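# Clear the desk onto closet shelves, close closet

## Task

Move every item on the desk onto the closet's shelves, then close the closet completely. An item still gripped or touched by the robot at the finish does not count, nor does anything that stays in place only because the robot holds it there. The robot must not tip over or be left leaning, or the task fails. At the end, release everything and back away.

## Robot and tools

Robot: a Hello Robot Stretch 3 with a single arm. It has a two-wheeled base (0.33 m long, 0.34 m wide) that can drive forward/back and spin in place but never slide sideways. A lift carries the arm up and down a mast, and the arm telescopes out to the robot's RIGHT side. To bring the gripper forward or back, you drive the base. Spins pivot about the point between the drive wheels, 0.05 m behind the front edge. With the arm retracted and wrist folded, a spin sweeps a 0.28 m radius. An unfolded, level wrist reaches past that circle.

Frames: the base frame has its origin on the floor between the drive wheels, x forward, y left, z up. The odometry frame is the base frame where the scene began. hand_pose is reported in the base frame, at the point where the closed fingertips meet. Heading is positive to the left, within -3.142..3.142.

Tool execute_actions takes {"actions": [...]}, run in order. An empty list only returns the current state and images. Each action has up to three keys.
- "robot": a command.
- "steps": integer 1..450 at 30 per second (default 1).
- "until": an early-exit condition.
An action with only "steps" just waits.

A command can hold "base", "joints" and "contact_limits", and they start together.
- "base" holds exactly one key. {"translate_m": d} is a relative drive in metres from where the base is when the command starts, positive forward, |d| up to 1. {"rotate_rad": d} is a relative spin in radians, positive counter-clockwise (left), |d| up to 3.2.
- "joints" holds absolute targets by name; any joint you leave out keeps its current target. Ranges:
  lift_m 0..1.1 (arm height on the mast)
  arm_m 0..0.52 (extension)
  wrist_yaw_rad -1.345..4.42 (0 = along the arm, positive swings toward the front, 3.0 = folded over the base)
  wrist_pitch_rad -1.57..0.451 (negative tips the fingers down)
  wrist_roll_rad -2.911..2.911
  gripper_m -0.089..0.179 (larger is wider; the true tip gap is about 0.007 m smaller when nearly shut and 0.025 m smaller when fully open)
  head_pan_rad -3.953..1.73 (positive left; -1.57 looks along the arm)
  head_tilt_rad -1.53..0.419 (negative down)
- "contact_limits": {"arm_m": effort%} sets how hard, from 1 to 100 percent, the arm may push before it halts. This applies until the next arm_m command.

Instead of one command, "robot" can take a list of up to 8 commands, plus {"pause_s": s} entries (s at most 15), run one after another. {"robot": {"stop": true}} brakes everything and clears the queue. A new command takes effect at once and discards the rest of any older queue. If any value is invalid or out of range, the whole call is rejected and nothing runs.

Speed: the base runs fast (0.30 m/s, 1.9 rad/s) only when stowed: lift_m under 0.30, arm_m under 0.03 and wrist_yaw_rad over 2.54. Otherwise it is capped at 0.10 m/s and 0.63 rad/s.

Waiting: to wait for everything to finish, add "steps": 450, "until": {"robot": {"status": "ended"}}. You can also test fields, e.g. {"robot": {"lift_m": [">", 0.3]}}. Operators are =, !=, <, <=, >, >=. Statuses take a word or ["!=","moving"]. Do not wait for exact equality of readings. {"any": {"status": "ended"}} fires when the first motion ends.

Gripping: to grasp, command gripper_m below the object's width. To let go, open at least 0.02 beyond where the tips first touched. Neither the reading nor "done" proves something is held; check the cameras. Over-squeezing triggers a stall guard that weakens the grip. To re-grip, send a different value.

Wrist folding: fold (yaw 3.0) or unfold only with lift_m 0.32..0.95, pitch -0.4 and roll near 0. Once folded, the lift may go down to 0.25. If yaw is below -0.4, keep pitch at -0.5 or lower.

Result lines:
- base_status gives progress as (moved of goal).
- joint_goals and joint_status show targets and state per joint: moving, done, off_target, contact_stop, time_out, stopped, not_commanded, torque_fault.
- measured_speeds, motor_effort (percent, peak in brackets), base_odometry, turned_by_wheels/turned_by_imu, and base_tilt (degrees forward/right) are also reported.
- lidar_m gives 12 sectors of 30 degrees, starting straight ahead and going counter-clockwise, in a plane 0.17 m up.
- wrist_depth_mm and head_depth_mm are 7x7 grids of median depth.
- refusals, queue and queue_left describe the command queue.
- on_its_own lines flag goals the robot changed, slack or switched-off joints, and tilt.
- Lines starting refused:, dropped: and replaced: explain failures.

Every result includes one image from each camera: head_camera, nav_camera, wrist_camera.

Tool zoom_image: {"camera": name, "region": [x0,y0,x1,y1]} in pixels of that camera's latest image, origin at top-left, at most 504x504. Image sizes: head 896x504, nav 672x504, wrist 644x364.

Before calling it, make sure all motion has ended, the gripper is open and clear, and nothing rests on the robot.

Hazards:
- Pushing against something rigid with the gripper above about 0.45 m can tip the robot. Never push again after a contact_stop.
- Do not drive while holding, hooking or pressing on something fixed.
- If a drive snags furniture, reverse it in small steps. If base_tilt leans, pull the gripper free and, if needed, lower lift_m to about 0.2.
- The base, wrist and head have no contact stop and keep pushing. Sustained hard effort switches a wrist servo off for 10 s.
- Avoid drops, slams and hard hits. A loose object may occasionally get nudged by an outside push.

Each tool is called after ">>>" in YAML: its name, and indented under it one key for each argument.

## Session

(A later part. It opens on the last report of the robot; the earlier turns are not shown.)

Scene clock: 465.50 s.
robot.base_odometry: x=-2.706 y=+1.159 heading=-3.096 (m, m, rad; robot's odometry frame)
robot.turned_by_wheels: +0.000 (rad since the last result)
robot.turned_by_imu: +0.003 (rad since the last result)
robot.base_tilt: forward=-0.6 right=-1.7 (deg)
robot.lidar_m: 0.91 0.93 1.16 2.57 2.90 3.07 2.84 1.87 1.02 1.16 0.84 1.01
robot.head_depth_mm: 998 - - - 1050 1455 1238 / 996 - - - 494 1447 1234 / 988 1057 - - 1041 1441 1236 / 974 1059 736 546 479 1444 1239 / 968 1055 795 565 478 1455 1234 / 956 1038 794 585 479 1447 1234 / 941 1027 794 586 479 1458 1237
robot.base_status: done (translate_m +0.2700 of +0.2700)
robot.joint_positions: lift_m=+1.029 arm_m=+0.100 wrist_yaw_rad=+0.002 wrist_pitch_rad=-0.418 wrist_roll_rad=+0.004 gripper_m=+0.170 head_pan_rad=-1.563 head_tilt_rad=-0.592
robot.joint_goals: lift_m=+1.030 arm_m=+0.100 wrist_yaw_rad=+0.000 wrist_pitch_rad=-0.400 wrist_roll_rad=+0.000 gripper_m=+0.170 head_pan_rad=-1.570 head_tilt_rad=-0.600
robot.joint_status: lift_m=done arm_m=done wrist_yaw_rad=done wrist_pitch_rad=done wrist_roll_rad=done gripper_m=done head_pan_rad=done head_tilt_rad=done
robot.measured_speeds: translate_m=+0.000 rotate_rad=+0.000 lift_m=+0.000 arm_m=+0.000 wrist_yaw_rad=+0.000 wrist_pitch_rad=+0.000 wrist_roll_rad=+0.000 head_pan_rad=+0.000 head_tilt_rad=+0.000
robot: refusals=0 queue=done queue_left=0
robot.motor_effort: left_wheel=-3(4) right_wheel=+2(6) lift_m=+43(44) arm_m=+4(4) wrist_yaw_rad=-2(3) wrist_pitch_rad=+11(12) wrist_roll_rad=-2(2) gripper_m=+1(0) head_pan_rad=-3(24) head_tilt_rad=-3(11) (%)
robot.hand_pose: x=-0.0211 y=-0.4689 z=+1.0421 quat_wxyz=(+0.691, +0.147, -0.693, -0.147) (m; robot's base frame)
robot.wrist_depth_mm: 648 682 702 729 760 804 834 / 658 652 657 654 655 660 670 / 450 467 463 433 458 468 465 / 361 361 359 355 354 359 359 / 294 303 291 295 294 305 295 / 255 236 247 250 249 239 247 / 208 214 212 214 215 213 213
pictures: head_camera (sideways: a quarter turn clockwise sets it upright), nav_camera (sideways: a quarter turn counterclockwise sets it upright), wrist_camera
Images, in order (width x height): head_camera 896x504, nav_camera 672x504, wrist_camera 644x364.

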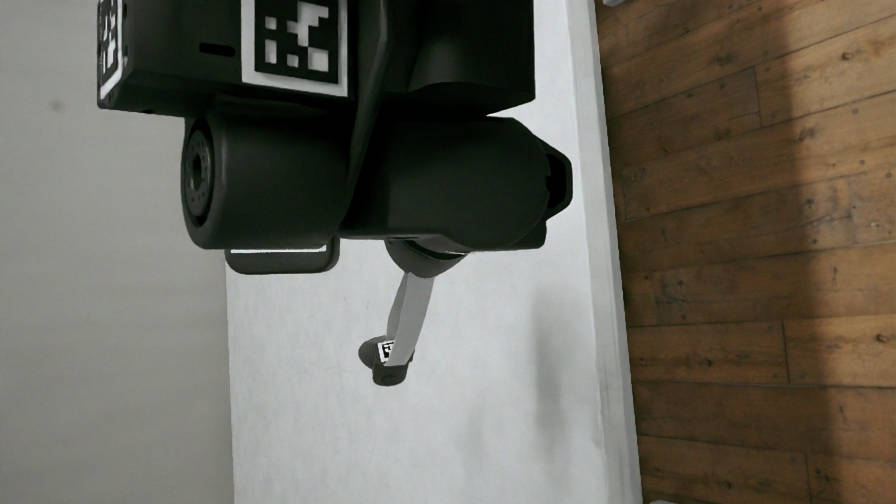

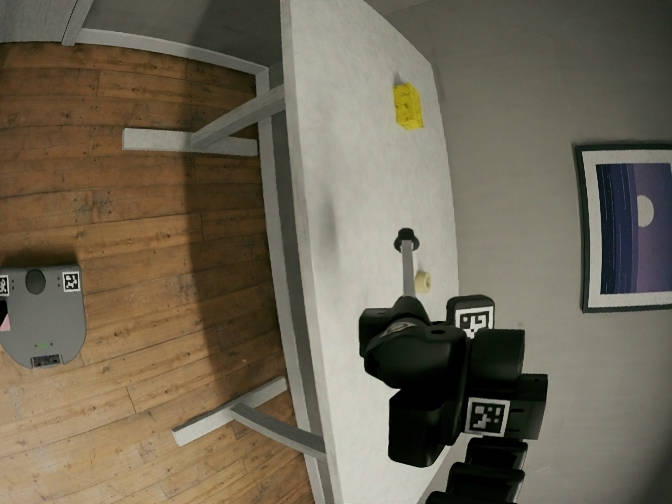

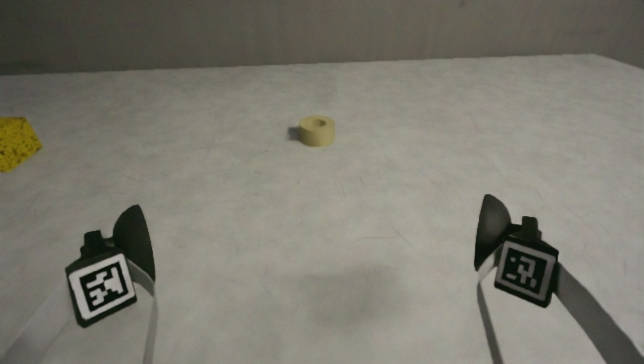

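>>> execute_actions:
  actions:
    - {"robot":[{"joints":{"arm_m":0.3}},{"joints":{"lift_m":0.957}}],"steps":450,"until":{"robot":{"status":"ended"}}}

Scene clock: 472.97 s.
robot.base_odometry: x=-2.706 y=+1.159 heading=-3.096 (m, m, rad; robot's odometry frame)
robot.turned_by_wheels: +0.000 (rad since the last result)
robot.turned_by_imu: +0.001 (rad since the last result)
robot.base_tilt: forward=-0.6 right=-1.7 (deg)
robot.lidar_m: 0.90 0.93 1.15 2.57 2.89 3.06 2.83 1.87 1.02 1.16 0.84 1.00
robot.head_depth_mm: 1012 1099 - 555 511 1451 1238 / 1006 1080 - 588 494 1441 1241 / 989 1065 - 565 494 1453 1237 / 973 1061 792 565 493 1441 1242 / 965 1048 839 586 479 1443 1236 / 952 1041 792 588 480 1459 1234 / 948 1024 791 585 480 1435 1237
robot.base_status: done (translate_m +0.2700 of +0.2700)
robot.joint_positions: lift_m=+0.958 arm_m=+0.300 wrist_yaw_rad=+0.001 wrist_pitch_rad=-0.418 wrist_roll_rad=+0.004 gripper_m=+0.170 head_pan_rad=-1.563 head_tilt_rad=-0.592
robot.joint_goals: lift_m=+0.957 arm_m=+0.300 wrist_yaw_rad=+0.000 wrist_pitch_rad=-0.400 wrist_roll_rad=+0.000 gripper_m=+0.170 head_pan_rad=-1.570 head_tilt_rad=-0.600
robot.joint_status: lift_m=done arm_m=done wrist_yaw_rad=done wrist_pitch_rad=done wrist_roll_rad=done gripper_m=done head_pan_rad=done head_tilt_rad=done
robot.measured_speeds: translate_m=+0.000 rotate_rad=+0.000 lift_m=+0.000 arm_m=+0.000 wrist_yaw_rad=+0.000 wrist_pitch_rad=+0.000 wrist_roll_rad=+0.000 head_pan_rad=+0.000 head_tilt_rad=+0.000
robot: refusals=0 queue=done queue_left=0
robot.motor_effort: left_wheel=-3(3) right_wheel=+2(2) lift_m=+17(40) arm_m=+4(6) wrist_yaw_rad=-1(2) wrist_pitch_rad=+10(11) wrist_roll_rad=-2(2) gripper_m=+1(1) head_pan_rad=-3(1) head_tilt_rad=-3(3) (%)
robot.hand_pose: x=-0.0212 y=-0.6690 z=+0.9702 quat_wxyz=(+0.691, +0.147, -0.693, -0.147) (m; robot's base frame)
robot.wrist_depth_mm: 498 509 523 541 576 593 620 / 439 430 438 431 430 439 435 / 308 307 306 309 312 309 308 / 239 236 238 217 237 240 240 / 193 200 193 194 195 202 194 / - 159 164 164 164 159 164 / 137 142 142 141 141 142 142
pictures: head_camera (sideways: a quarter turn clockwise sets it upright), nav_camera (sideways: a quarter turn counterclockwise sets it upright), wrist_camera
Images, in order (width x height): head_camera 896x504, nav_camera 672x504, wrist_camera 644x364.

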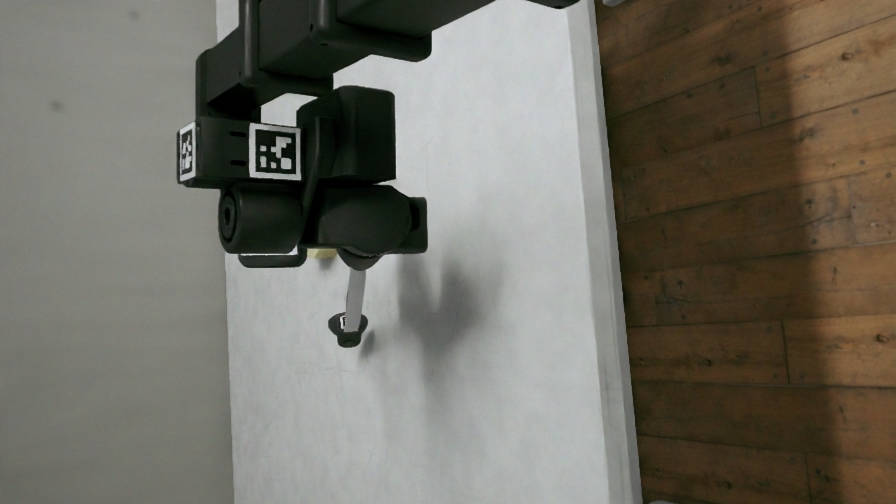

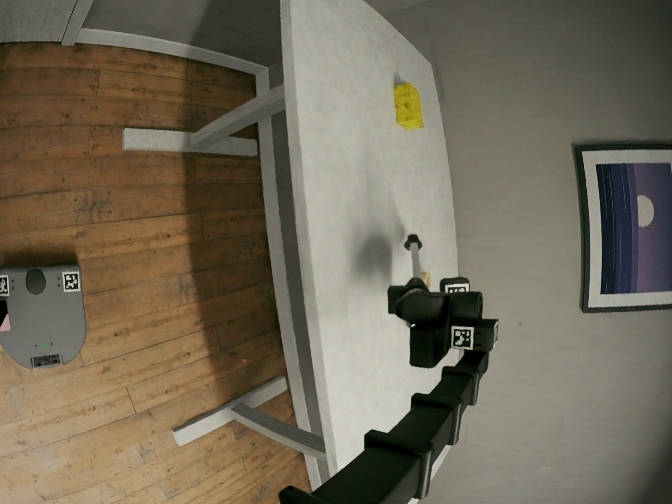

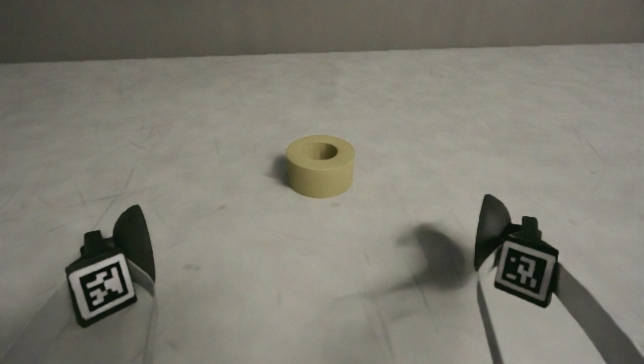

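>>> execute_actions:
  actions:
    - {"robot":[{"joints":{"arm_m":0.375}},{"joints":{"gripper_m":0.09}}],"steps":450,"until":{"robot":{"status":"ended"}}}

>>> zoom_image:
  camera: "wrist_camera"
  region: [140, 60, 500, 364]

Scene clock: 480.73 s.
robot.base_odometry: x=-2.706 y=+1.159 heading=-3.096 (m, m, rad; robot's odometry frame)
robot.turned_by_wheels: +0.000 (rad since the last result)
robot.turned_by_imu: +0.001 (rad since the last result)
robot.base_tilt: forward=-0.5 right=-1.7 (deg)
robot.lidar_m: 0.91 0.93 1.15 2.56 2.90 3.06 2.83 1.87 1.02 1.16 0.84 1.01
robot.head_depth_mm: 1017 1098 - 566 510 1447 1231 / 1005 1061 719 584 494 1444 1234 / 989 - 720 586 494 1448 1238 / 979 1055 793 585 494 1452 1242 / 971 1050 791 587 478 1438 1236 / 956 1034 792 587 479 1444 1234 / 946 1028 792 587 479 1441 1238
robot.base_status: done (translate_m +0.2700 of +0.2700)
robot.joint_positions: lift_m=+0.958 arm_m=+0.375 wrist_yaw_rad=+0.001 wrist_pitch_rad=-0.418 wrist_roll_rad=+0.004 gripper_m=+0.090 head_pan_rad=-1.563 head_tilt_rad=-0.592
robot.joint_goals: lift_m=+0.957 arm_m=+0.375 wrist_yaw_rad=+0.000 wrist_pitch_rad=-0.400 wrist_roll_rad=+0.000 gripper_m=+0.090 head_pan_rad=-1.570 head_tilt_rad=-0.600
robot.joint_status: lift_m=done arm_m=done wrist_yaw_rad=done wrist_pitch_rad=done wrist_roll_rad=done gripper_m=done head_pan_rad=done head_tilt_rad=done
robot.measured_speeds: translate_m=+0.000 rotate_rad=+0.000 lift_m=+0.000 arm_m=+0.000 wrist_yaw_rad=+0.000 wrist_pitch_rad=+0.000 wrist_roll_rad=+0.000 head_pan_rad=+0.000 head_tilt_rad=+0.000
robot: refusals=0 queue=done queue_left=0
robot.motor_effort: left_wheel=-3(3) right_wheel=+2(2) lift_m=+17(17) arm_m=+4(7) wrist_yaw_rad=-2(2) wrist_pitch_rad=+11(11) wrist_roll_rad=-2(2) gripper_m=+0(100) head_pan_rad=-1(2) head_tilt_rad=-3(3) (%)
robot.hand_pose: x=-0.0212 y=-0.7440 z=+0.9702 quat_wxyz=(+0.691, +0.147, -0.693, -0.147) (m; robot's base frame)
robot.wrist_depth_mm: 430 453 472 481 502 522 540 / 435 435 437 433 434 437 438 / 307 305 309 307 303 308 311 / 236 236 236 236 238 239 238 / 193 193 197 164 196 194 194 / 164 163 159 159 159 163 163 / 141 141 141 141 142 142 140
pictures: head_camera (sideways: a quarter turn clockwise sets it upright), nav_camera (sideways: a quarter turn counterclockwise sets it upright), wrist_camera
Images, in order (width x height): head_camera 896x504, nav_camera 672x504, wrist_camera 644x364.

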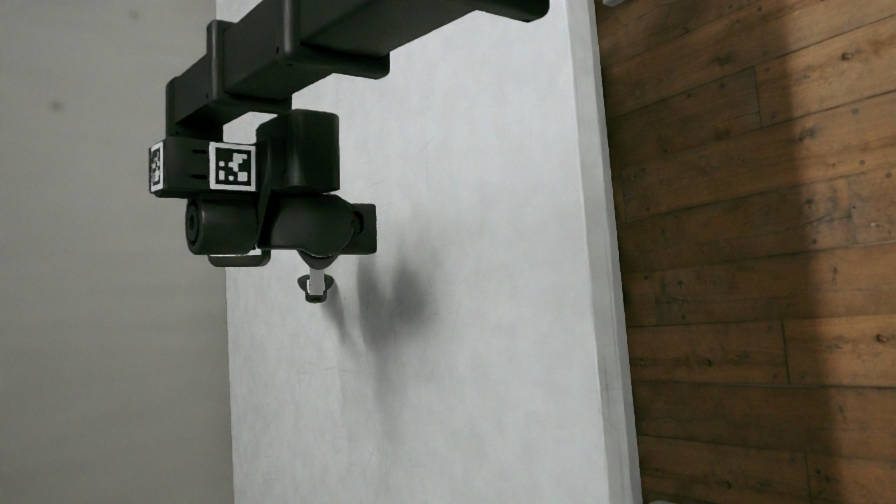

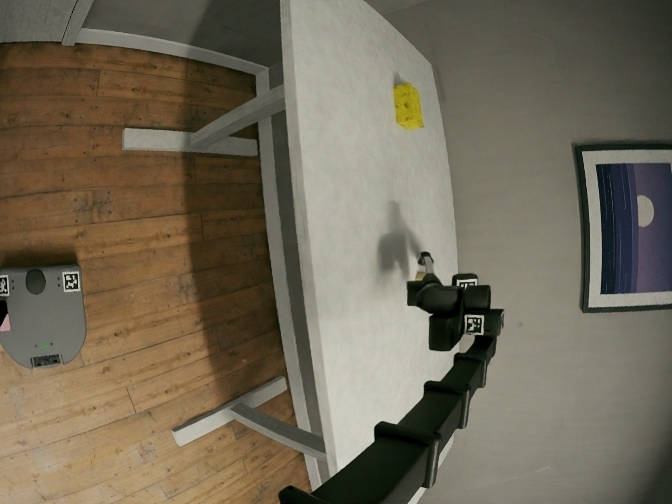

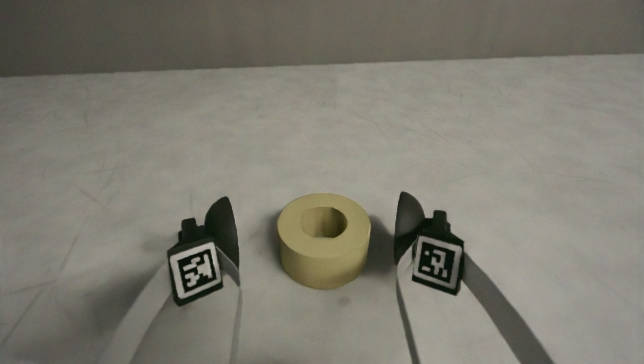

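Region (140, 60, 500, 364) of wrist_camera's 644x364 image, scaled by 1.400; it fills the top 426 rows of this view, and the rest is white.

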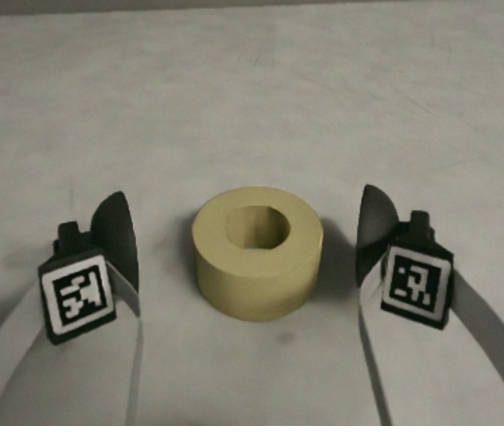

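>>> execute_actions:
  actions:
    - {"robot":[{"joints":{"lift_m":0.95}},{"joints":{"gripper_m":0.015}},{"joints":{"lift_m":1.03}}],"steps":450,"until":{"robot":{"status":"ended"}}}

Scene clock: 485.47 s.
robot.base_odometry: x=-2.706 y=+1.159 heading=-3.096 (m, m, rad; robot's odometry frame)
robot.turned_by_wheels: +0.000 (rad since the last result)
robot.turned_by_imu: +0.001 (rad since the last result)
robot.base_tilt: forward=-0.6 right=-1.8 (deg)
robot.lidar_m: 0.91 0.93 1.16 2.56 2.90 3.04 2.84 1.87 1.03 1.16 0.84 1.01
robot.head_depth_mm: 985 1061 792 586 511 1444 1233 / 975 1063 794 586 494 1451 1241 / 956 - 791 586 494 1446 1240 / 963 1075 753 587 493 1438 1245 / 968 1050 793 586 478 1454 1235 / 954 1037 796 585 478 1444 1237 / 944 1028 795 584 480 1436 1241
robot.base_status: done (translate_m +0.2700 of +0.2700)
robot.joint_positions: lift_m=+1.029 arm_m=+0.375 wrist_yaw_rad=+0.001 wrist_pitch_rad=-0.415 wrist_roll_rad=+0.004 gripper_m=+0.016 head_pan_rad=-1.563 head_tilt_rad=-0.592
robot.joint_goals: lift_m=+1.030 arm_m=+0.375 wrist_yaw_rad=+0.000 wrist_pitch_rad=-0.400 wrist_roll_rad=+0.000 gripper_m=+0.015 head_pan_rad=-1.570 head_tilt_rad=-0.600
robot.joint_status: lift_m=done arm_m=done wrist_yaw_rad=done wrist_pitch_rad=done wrist_roll_rad=done gripper_m=done head_pan_rad=done head_tilt_rad=done
robot.measured_speeds: translate_m=+0.000 rotate_rad=+0.000 lift_m=+0.000 arm_m=+0.000 wrist_yaw_rad=+0.000 wrist_pitch_rad=+0.000 wrist_roll_rad=+0.000 head_pan_rad=+0.000 head_tilt_rad=+0.000
robot: refusals=0 queue=done queue_left=0
robot.motor_effort: left_wheel=-2(3) right_wheel=+1(2) lift_m=+43(41) arm_m=+3(4) wrist_yaw_rad=-2(2) wrist_pitch_rad=+9(10) wrist_roll_rad=-2(2) gripper_m=-19(100) head_pan_rad=-3(3) head_tilt_rad=-3(2) (%)
robot.hand_pose: x=-0.0212 y=-0.7443 z=+1.0427 quat_wxyz=(+0.691, +0.146, -0.693, -0.146) (m; robot's base frame)
robot.wrist_depth_mm: 433 450 467 485 506 519 548 / 478 489 502 534 557 573 606 / 462 460 467 468 465 468 468 / 355 363 355 359 360 357 360 / 292 293 304 157 305 293 293 / 246 248 234 161 239 248 247 / 213 212 213 214 214 214 213
pictures: head_camera (sideways: a quarter turn clockwise sets it upright), nav_camera (sideways: a quarter turn counterclockwise sets it upright), wrist_camera
Images, in order (width x height): head_camera 896x504, nav_camera 672x504, wrist_camera 644x364.

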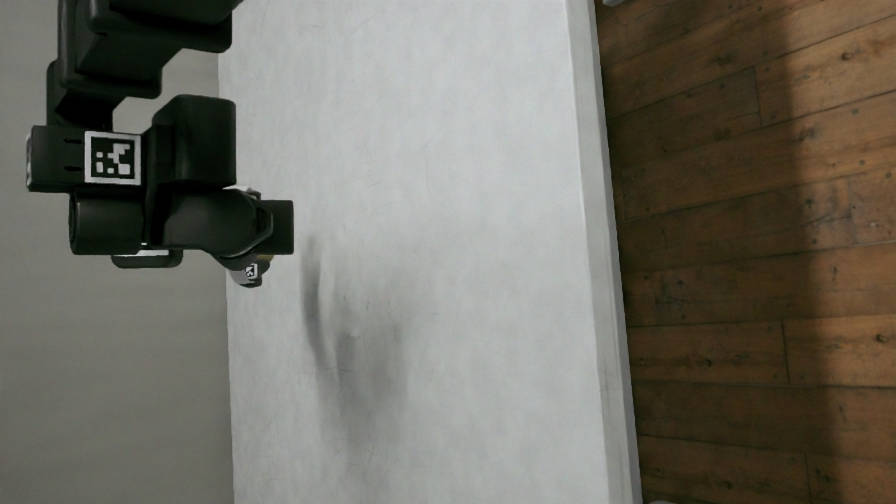

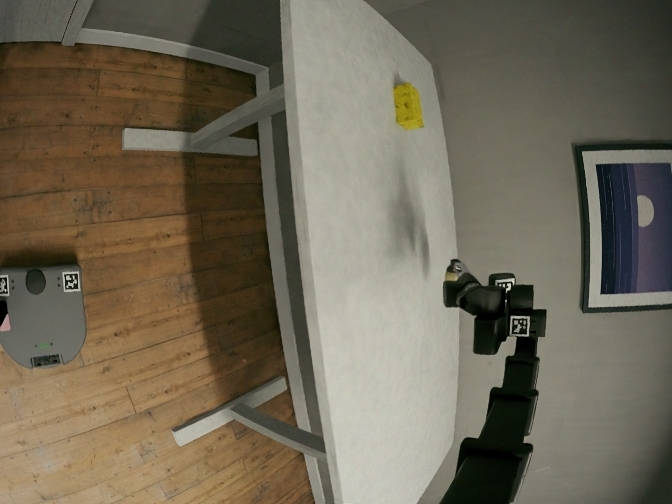

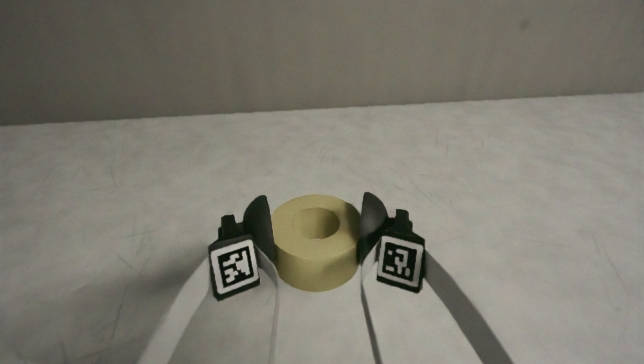

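>>> execute_actions:
  actions:
    - {"robot":[{"joints":{"arm_m":0.0}},{"base":{"rotate_rad":2.065}},{"joints":{"lift_m":0.8}},{"joints":{"wrist_yaw_rad":3.0}},{"joints":{"lift_m":0.27}},{"base":{"translate_m":1.0}},{"base":{"translate_m":1.0}},{"base":{"translate_m":0.67}}],"steps":450,"until":{"robot":{"status":"ended"}}}
    - {"steps":450,"until":{"robot":{"status":"ended"}}}
    - {"steps":450,"until":{"robot":{"status":"ended"}}}
    - {"robot":[{"base":{"rotate_rad":1.075}},{"joints":{"lift_m":0.62}},{"joints":{"wrist_yaw_rad":0.0}}],"steps":450,"until":{"robot":{"status":"ended"}}}

Scene clock: 533.60 s.
robot.base_odometry: x=-1.334 y=-1.131 heading=+0.044 (m, m, rad; robot's odometry frame)
robot.turned_by_wheels: +3.140 (rad since the last result)
robot.turned_by_imu: +3.174 (rad since the last result)
robot.base_tilt: forward=-0.6 right=-1.8 (deg)
robot.lidar_m: 1.19 1.84 2.37 3.19 3.05 2.09 1.96 0.71 0.76 1.15 0.43 0.55
robot.head_depth_mm: 966 1098 1047 1329 1173 1451 1236 / 950 1082 1055 1323 1162 1448 1237 / 947 1078 1048 1335 1165 1456 1244 / 934 1069 1051 1281 1130 1455 1190 / 926 1057 1050 1288 1137 1446 1229 / 923 1042 1047 876 1069 644 746 / 911 635 411 458 513 601 729
robot.base_status: done (rotate_rad +1.0749 of +1.0750)
robot.joint_positions: lift_m=+0.619 arm_m=+0.000 wrist_yaw_rad=+0.003 wrist_pitch_rad=-0.417 wrist_roll_rad=+0.004 gripper_m=+0.016 head_pan_rad=-1.563 head_tilt_rad=-0.593
robot.joint_goals: lift_m=+0.620 arm_m=+0.000 wrist_yaw_rad=+0.000 wrist_pitch_rad=-0.400 wrist_roll_rad=+0.000 gripper_m=+0.015 head_pan_rad=-1.570 head_tilt_rad=-0.600
robot.joint_status: lift_m=done arm_m=done wrist_yaw_rad=done wrist_pitch_rad=done wrist_roll_rad=done gripper_m=done head_pan_rad=done head_tilt_rad=done
robot.measured_speeds: translate_m=+0.000 rotate_rad=+0.000 lift_m=+0.000 arm_m=+0.000 wrist_yaw_rad=+0.000 wrist_pitch_rad=+0.000 wrist_roll_rad=+0.000 head_pan_rad=+0.000 head_tilt_rad=+0.000
robot: refusals=0 queue=done queue_left=0
robot.motor_effort: left_wheel=-2(10) right_wheel=+2(9) lift_m=+43(47) arm_m=-2(1) wrist_yaw_rad=-2(3) wrist_pitch_rad=+9(9) wrist_roll_rad=-2(2) gripper_m=-20(19) head_pan_rad=-1(3) head_tilt_rad=-4(4) (%)
robot.hand_pose: x=-0.0209 y=-0.3699 z=+0.6325 quat_wxyz=(+0.691, +0.147, -0.693, -0.146) (m; robot's base frame)
robot.wrist_depth_mm: 716 738 763 787 816 812 610 / 176 829 819 829 871 839 622 / 177 650 647 635 639 637 614 / 191 542 - - - 891 632 / 214 246 - 157 - 908 640 / 242 261 814 161 860 856 659 / 281 289 745 746 742 742 558
pictures: head_camera (sideways: a quarter turn clockwise sets it upright), nav_camera (sideways: a quarter turn counterclockwise sets it upright), wrist_camera
Images, in order (width x height): head_camera 896x504, nav_camera 672x504, wrist_camera 644x364.

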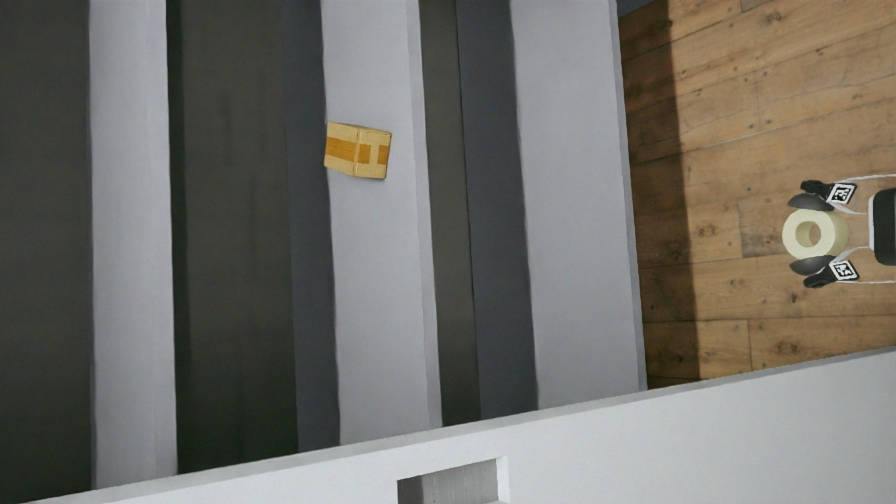

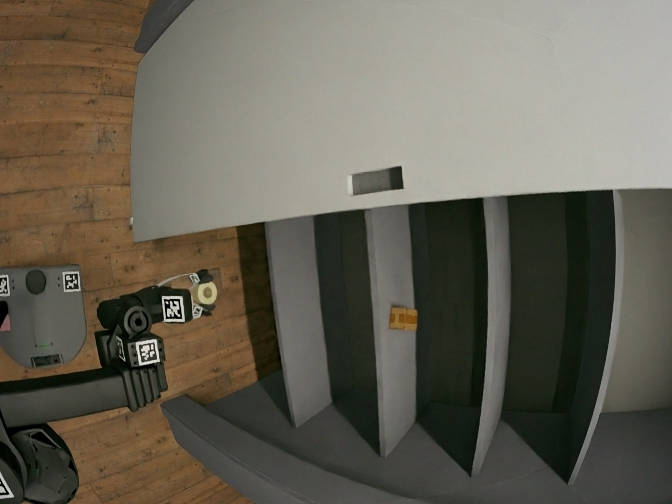

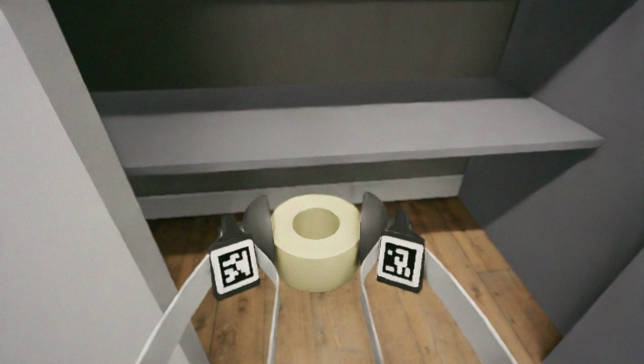

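>>> execute_actions:
  actions:
    - {"robot":[{"base":{"translate_m":-0.1}},{"joints":{"arm_m":0.43,"lift_m":0.6}}],"steps":450,"until":{"robot":{"status":"ended"}}}

Scene clock: 541.37 s.
robot.base_odometry: x=-1.434 y=-1.136 heading=+0.044 (m, m, rad; robot's odometry frame)
robot.turned_by_wheels: +0.000 (rad since the last result)
robot.turned_by_imu: +0.000 (rad since the last result)
robot.base_tilt: forward=-0.6 right=-1.7 (deg)
robot.lidar_m: 1.21 1.94 2.50 3.16 2.89 1.98 1.86 0.63 0.63 1.15 0.47 0.56
robot.head_depth_mm: 978 1105 1046 1298 1171 1408 1246 / 961 1095 1055 1332 1165 1477 - / 958 1086 1053 1322 - 1445 1236 / 942 1077 1050 1333 1106 1447 1234 / 935 1059 1050 1280 1131 1449 1229 / 928 1058 1050 1284 1136 1438 1234 / 920 1040 1049 1275 1132 1378 769
robot.base_status: done (translate_m -0.1000 of -0.1000)
robot.joint_positions: lift_m=+0.600 arm_m=+0.430 wrist_yaw_rad=+0.001 wrist_pitch_rad=-0.417 wrist_roll_rad=+0.004 gripper_m=+0.016 head_pan_rad=-1.563 head_tilt_rad=-0.593
robot.joint_goals: lift_m=+0.600 arm_m=+0.430 wrist_yaw_rad=+0.000 wrist_pitch_rad=-0.400 wrist_roll_rad=+0.000 gripper_m=+0.015 head_pan_rad=-1.570 head_tilt_rad=-0.600
robot.joint_status: lift_m=done arm_m=done wrist_yaw_rad=done wrist_pitch_rad=done wrist_roll_rad=done gripper_m=done head_pan_rad=done head_tilt_rad=done
robot.measured_speeds: translate_m=+0.000 rotate_rad=+0.000 lift_m=+0.000 arm_m=+0.000 wrist_yaw_rad=+0.000 wrist_pitch_rad=+0.000 wrist_roll_rad=+0.000 head_pan_rad=+0.000 head_tilt_rad=+0.000
robot: refusals=0 queue=done queue_left=0
robot.motor_effort: left_wheel=-2(8) right_wheel=+2(4) lift_m=+17(48) arm_m=+4(1) wrist_yaw_rad=-1(3) wrist_pitch_rad=+10(10) wrist_roll_rad=-2(2) gripper_m=-20(20) head_pan_rad=-2(3) head_tilt_rad=-3(2) (%)
robot.hand_pose: x=-0.0212 y=-0.7991 z=+0.6134 quat_wxyz=(+0.691, +0.147, -0.693, -0.146) (m; robot's base frame)
robot.wrist_depth_mm: 397 402 419 433 444 469 462 / 424 439 458 475 483 504 490 / 466 486 504 518 545 553 498 / 454 458 467 461 461 465 459 / 374 378 393 157 394 376 376 / 322 318 307 161 310 323 318 / 276 276 277 276 278 275 280
pictures: head_camera (sideways: a quarter turn clockwise sets it upright), nav_camera (sideways: a quarter turn counterclockwise sets it upright), wrist_camera
Images, in order (width x height): head_camera 896x504, nav_camera 672x504, wrist_camera 644x364.

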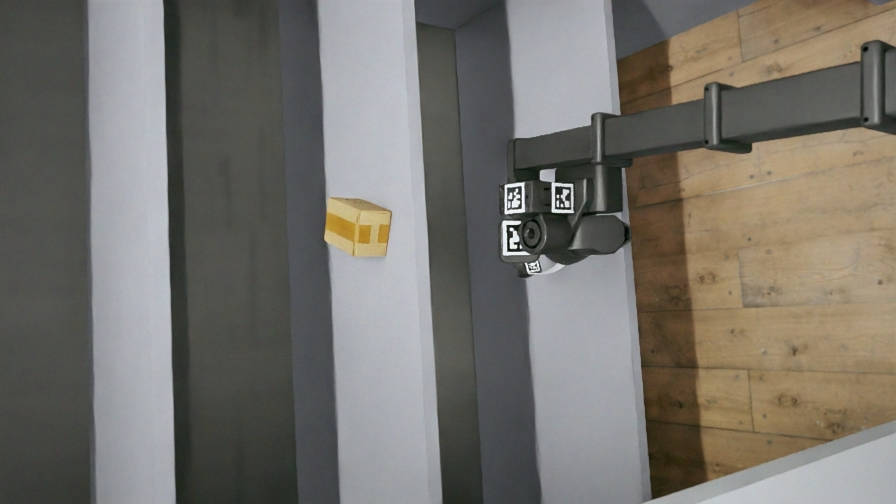

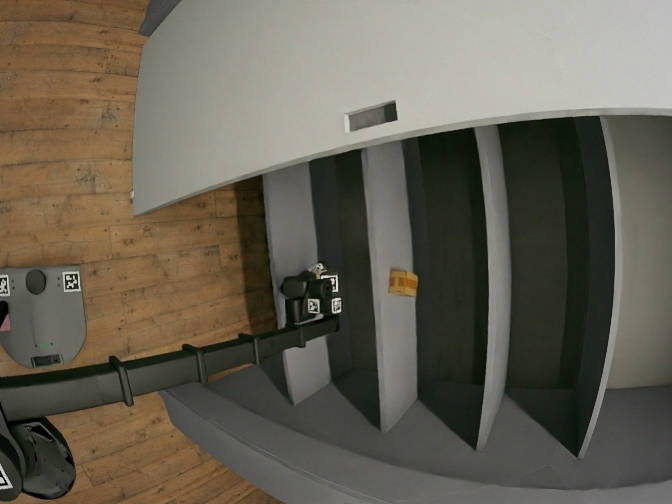

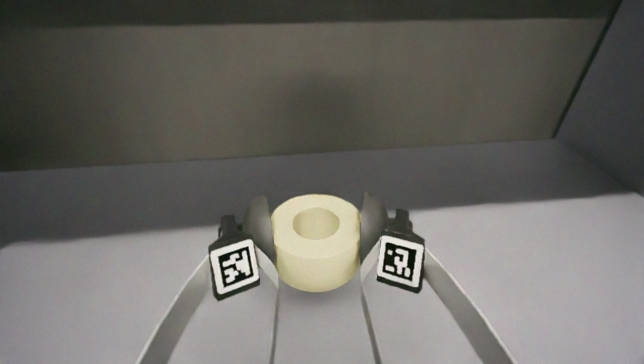

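>>> execute_actions:
  actions:
    - {"robot":[{"joints":{"lift_m":0.468}},{"joints":{"gripper_m":0.12}},{"joints":{"arm_m":0.0}}],"steps":450,"until":{"robot":{"status":"ended"}}}

Scene clock: 550.77 s.
robot.base_odometry: x=-1.434 y=-1.136 heading=+0.044 (m, m, rad; robot's odometry frame)
robot.turned_by_wheels: +0.000 (rad since the last result)
robot.turned_by_imu: +0.001 (rad since the last result)
robot.base_tilt: forward=-0.6 right=-1.7 (deg)
robot.lidar_m: 1.21 1.94 2.49 3.16 2.90 1.99 1.86 0.63 0.63 1.15 0.47 0.57
robot.head_depth_mm: 976 1111 1053 1300 1165 1412 1241 / 965 1097 1051 1330 1167 1460 1238 / 956 1087 1047 1320 1169 1448 1233 / 948 1074 1051 1329 1130 1448 1242 / 933 1066 1055 1287 1129 1445 1236 / 932 1053 1053 1285 1131 1439 1237 / 923 1045 1043 1284 1128 1380 767
robot.base_status: done (translate_m -0.1000 of -0.1000)
robot.joint_positions: lift_m=+0.469 arm_m=+0.000 wrist_yaw_rad=+0.001 wrist_pitch_rad=-0.417 wrist_roll_rad=+0.004 gripper_m=+0.120 head_pan_rad=-1.563 head_tilt_rad=-0.593
robot.joint_goals: lift_m=+0.468 arm_m=+0.000 wrist_yaw_rad=+0.000 wrist_pitch_rad=-0.400 wrist_roll_rad=+0.000 gripper_m=+0.120 head_pan_rad=-1.570 head_tilt_rad=-0.600
robot.joint_status: lift_m=done arm_m=done wrist_yaw_rad=done wrist_pitch_rad=done wrist_roll_rad=done gripper_m=done head_pan_rad=done head_tilt_rad=done
robot.measured_speeds: translate_m=+0.000 rotate_rad=+0.000 lift_m=+0.000 arm_m=+0.000 wrist_yaw_rad=+0.000 wrist_pitch_rad=+0.000 wrist_roll_rad=+0.000 head_pan_rad=+0.000 head_tilt_rad=+0.000
robot: refusals=0 queue=done queue_left=0
robot.motor_effort: left_wheel=-2(2) right_wheel=+2(2) lift_m=+17(16) arm_m=-2(5) wrist_yaw_rad=-1(1) wrist_pitch_rad=+10(10) wrist_roll_rad=-2(2) gripper_m=+1(100) head_pan_rad=-1(2) head_tilt_rad=-3(4) (%)
robot.hand_pose: x=-0.0212 y=-0.3699 z=+0.4814 quat_wxyz=(+0.691, +0.147, -0.693, -0.147) (m; robot's base frame)
robot.wrist_depth_mm: 738 728 755 778 760 687 516 / 491 501 553 542 541 658 524 / 876 883 949 - - 763 534 / 944 946 - - - 788 540 / 834 832 809 808 806 737 447 / 289 708 696 711 682 663 458 / 299 589 609 608 594 606 436
pictures: head_camera (sideways: a quarter turn clockwise sets it upright), nav_camera (sideways: a quarter turn counterclockwise sets it upright), wrist_camera
Images, in order (width x height): head_camera 896x504, nav_camera 672x504, wrist_camera 644x364.

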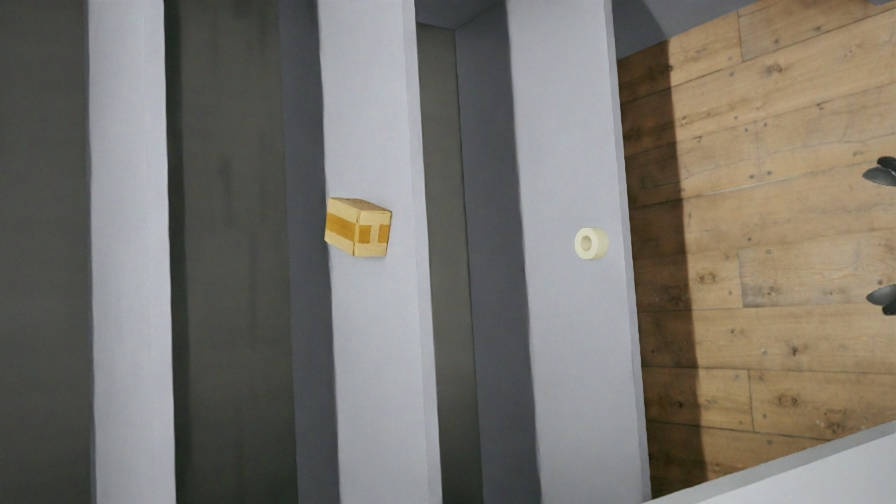

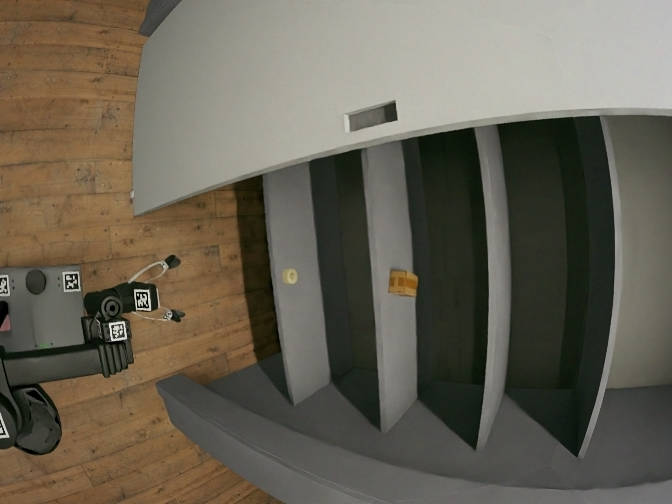

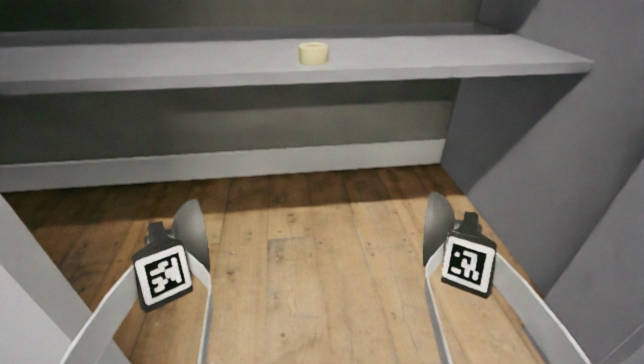

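>>> execute_actions:
  actions:
    - {"robot":[{"joints":{"gripper_m":0.0,"wrist_yaw_rad":3.0}},{"joints":{"lift_m":0.27},"base":{"rotate_rad":2.046}},{"base":{"translate_m":1.0}},{"base":{"translate_m":1.0}},{"base":{"translate_m":0.62}},{"base":{"rotate_rad":1.095},"joints":{"lift_m":0.88}},{"joints":{"wrist_yaw_rad":0,"gripper_m":0.17}},{"joints":{"lift_m":1.03}}],"steps":450,"until":{"robot":{"status":"ended"}}}
    - {"steps":450,"until":{"robot":{"status":"ended"}}}
    - {"steps":450,"until":{"robot":{"status":"ended"}}}
    - {"robot":{"base":{"translate_m":0.34},"joints":{"arm_m":0.1}},"steps":450,"until":{"robot":{"status":"ended"}}}

Scene clock: 593.97 s.
robot.base_odometry: x=-3.073 y=+1.125 heading=-3.098 (m, m, rad; robot's odometry frame)
robot.turned_by_wheels: +3.141 (rad since the last result)
robot.turned_by_imu: +3.174 (rad since the last result)
robot.base_tilt: forward=-0.6 right=-1.7 (deg)
robot.lidar_m: 0.49 0.50 0.66 1.60 2.94 3.46 3.25 1.37 1.23 0.72 0.78 0.54
robot.head_depth_mm: 994 - - - 1047 1450 1239 / 992 - - - 509 1446 1239 / 991 1066 - - 1607 1443 1235 / 982 1054 735 546 511 1445 1241 / 976 1061 791 564 493 1344 1209 / 970 1053 793 585 495 1446 1243 / 969 1060 877 586 495 1447 1236
robot.base_status: done (translate_m +0.3400 of +0.3400)
robot.joint_positions: lift_m=+1.029 arm_m=+0.100 wrist_yaw_rad=+0.002 wrist_pitch_rad=-0.417 wrist_roll_rad=+0.004 gripper_m=+0.170 head_pan_rad=-1.563 head_tilt_rad=-0.593
robot.joint_goals: lift_m=+1.030 arm_m=+0.100 wrist_yaw_rad=+0.000 wrist_pitch_rad=-0.400 wrist_roll_rad=+0.000 gripper_m=+0.170 head_pan_rad=-1.570 head_tilt_rad=-0.600
robot.joint_status: lift_m=done arm_m=done wrist_yaw_rad=done wrist_pitch_rad=done wrist_roll_rad=done gripper_m=done head_pan_rad=done head_tilt_rad=done
robot.measured_speeds: translate_m=+0.000 rotate_rad=+0.000 lift_m=+0.000 arm_m=+0.000 wrist_yaw_rad=+0.000 wrist_pitch_rad=+0.000 wrist_roll_rad=+0.000 head_pan_rad=+0.000 head_tilt_rad=+0.000
robot: refusals=0 queue=done queue_left=0
robot.motor_effort: left_wheel=-3(10) right_wheel=+2(10) lift_m=+43(47) arm_m=+4(0) wrist_yaw_rad=-2(3) wrist_pitch_rad=+9(10) wrist_roll_rad=-2(2) gripper_m=+1(100) head_pan_rad=-3(2) head_tilt_rad=-3(3) (%)
robot.hand_pose: x=-0.0211 y=-0.4691 z=+1.0424 quat_wxyz=(+0.691, +0.147, -0.693, -0.146) (m; robot's base frame)
robot.wrist_depth_mm: 683 704 719 742 741 759 792 / 709 772 662 665 663 668 659 / 696 799 470 421 463 466 465 / 696 355 358 355 363 364 357 / 316 301 292 294 292 309 295 / 255 241 247 246 249 241 250 / 209 214 214 214 214 214 215
pictures: head_camera (sideways: a quarter turn clockwise sets it upright), nav_camera (sideways: a quarter turn counterclockwise sets it upright), wrist_camera
Images, in order (width x height): head_camera 896x504, nav_camera 672x504, wrist_camera 644x364.

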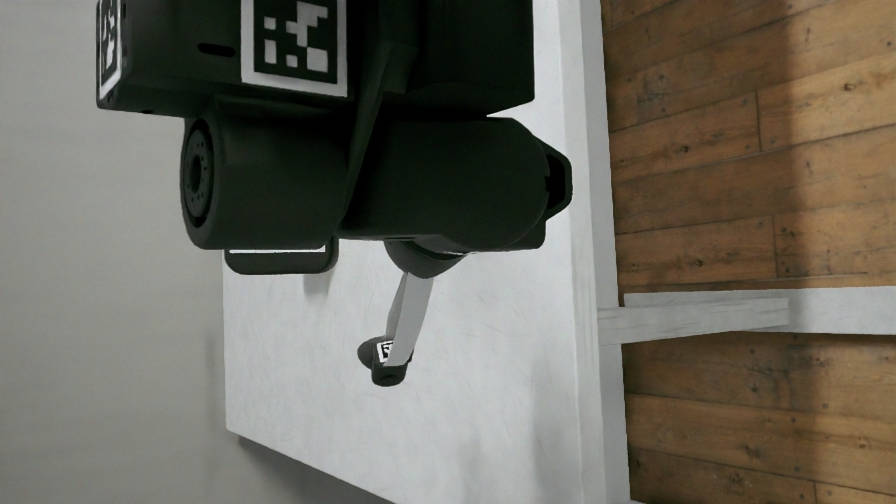

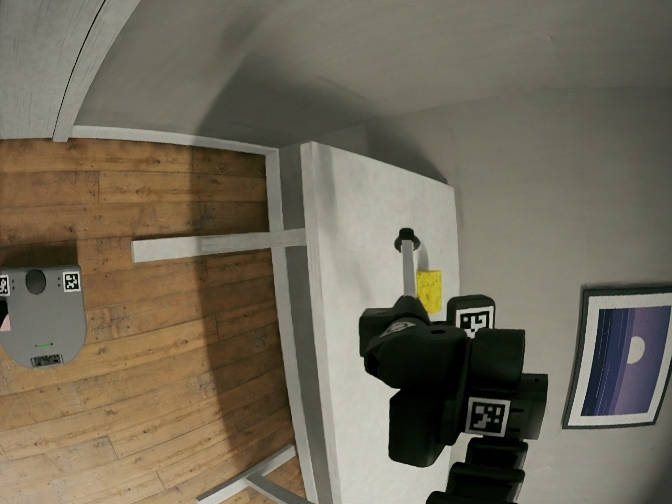

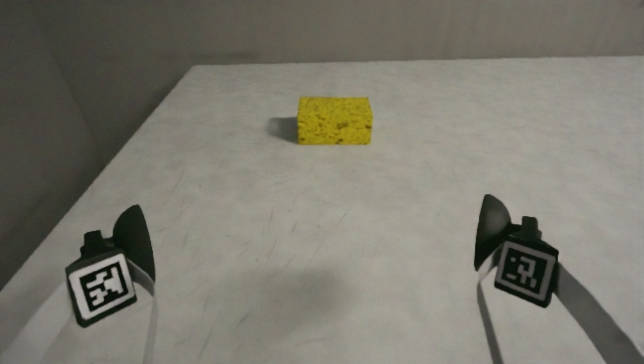

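>>> execute_actions:
  actions:
    - {"robot":[{"base":{"translate_m":-0.02},"joints":{"arm_m":0.26}},{"joints":{"lift_m":0.96}},{"joints":{"arm_m":0.37}}],"steps":450,"until":{"robot":{"status":"ended"}}}

Scene clock: 601.03 s.
robot.base_odometry: x=-3.053 y=+1.126 heading=-3.098 (m, m, rad; robot's odometry frame)
robot.turned_by_wheels: +0.000 (rad since the last result)
robot.turned_by_imu: +0.001 (rad since the last result)
robot.base_tilt: forward=-0.6 right=-1.7 (deg)
robot.lidar_m: 0.51 0.52 0.68 1.66 2.93 3.42 3.23 1.35 1.24 0.73 0.81 0.56
robot.head_depth_mm: 1005 1086 - 564 510 1439 1239 / 1003 1056 717 586 510 1443 1238 / 991 - 717 585 510 1439 1230 / 990 1059 754 584 510 1449 1238 / 982 1061 772 586 494 1343 1204 / 975 1065 793 585 494 1451 1236 / 964 1065 789 586 494 1451 1236
robot.base_status: done (translate_m -0.0200 of -0.0200)
robot.joint_positions: lift_m=+0.961 arm_m=+0.370 wrist_yaw_rad=+0.001 wrist_pitch_rad=-0.417 wrist_roll_rad=+0.004 gripper_m=+0.170 head_pan_rad=-1.563 head_tilt_rad=-0.593
robot.joint_goals: lift_m=+0.960 arm_m=+0.370 wrist_yaw_rad=+0.000 wrist_pitch_rad=-0.400 wrist_roll_rad=+0.000 gripper_m=+0.170 head_pan_rad=-1.570 head_tilt_rad=-0.600
robot.joint_status: lift_m=done arm_m=done wrist_yaw_rad=done wrist_pitch_rad=done wrist_roll_rad=done gripper_m=done head_pan_rad=done head_tilt_rad=done
robot.measured_speeds: translate_m=+0.000 rotate_rad=+0.000 lift_m=+0.000 arm_m=+0.000 wrist_yaw_rad=+0.000 wrist_pitch_rad=+0.000 wrist_roll_rad=+0.000 head_pan_rad=+0.000 head_tilt_rad=+0.000
robot: refusals=0 queue=done queue_left=0
robot.motor_effort: left_wheel=-2(7) right_wheel=+2(5) lift_m=+17(45) arm_m=+4(6) wrist_yaw_rad=-2(2) wrist_pitch_rad=+10(10) wrist_roll_rad=-2(2) gripper_m=+1(0) head_pan_rad=-1(1) head_tilt_rad=-2(3) (%)
robot.hand_pose: x=-0.0212 y=-0.7391 z=+0.9734 quat_wxyz=(+0.691, +0.147, -0.693, -0.146) (m; robot's base frame)
robot.wrist_depth_mm: 461 473 479 501 508 530 535 / 497 446 446 439 444 450 452 / 313 311 312 313 313 312 315 / 244 243 231 168 176 244 243 / 199 206 185 156 161 207 199 / - 162 167 168 168 162 168 / 140 144 144 145 145 145 144
pictures: head_camera (sideways: a quarter turn clockwise sets it upright), nav_camera (sideways: a quarter turn counterclockwise sets it upright), wrist_camera
Images, in order (width x height): head_camera 896x504, nav_camera 672x504, wrist_camera 644x364.

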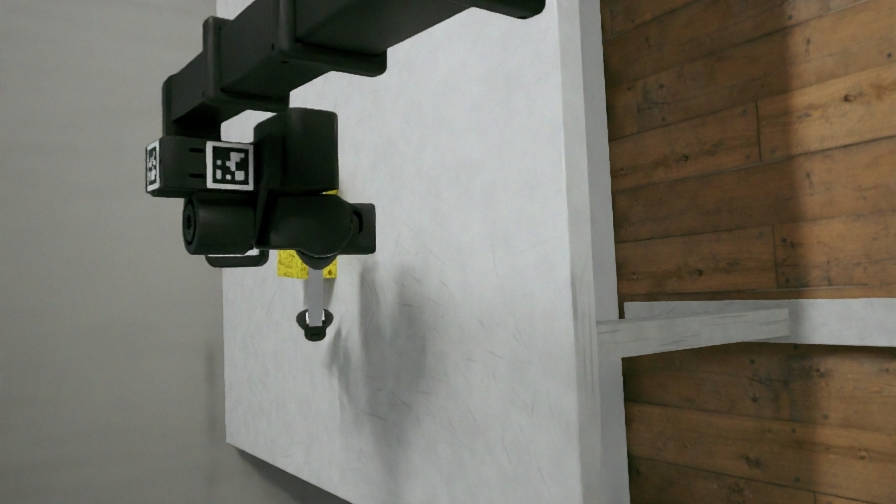

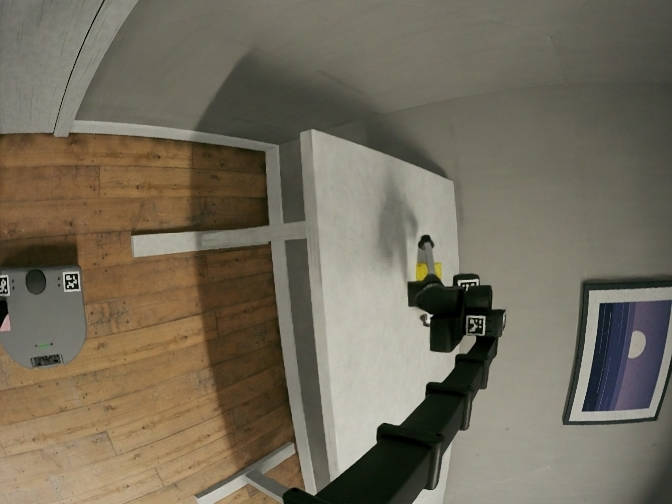

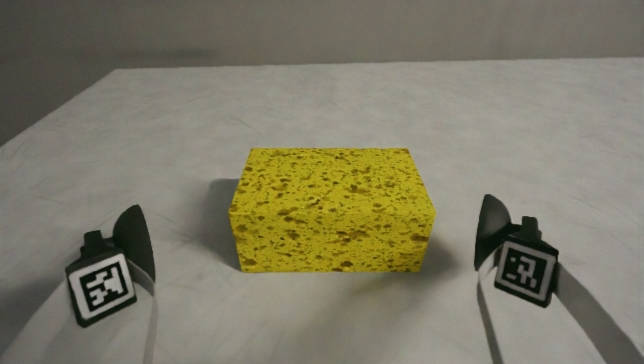

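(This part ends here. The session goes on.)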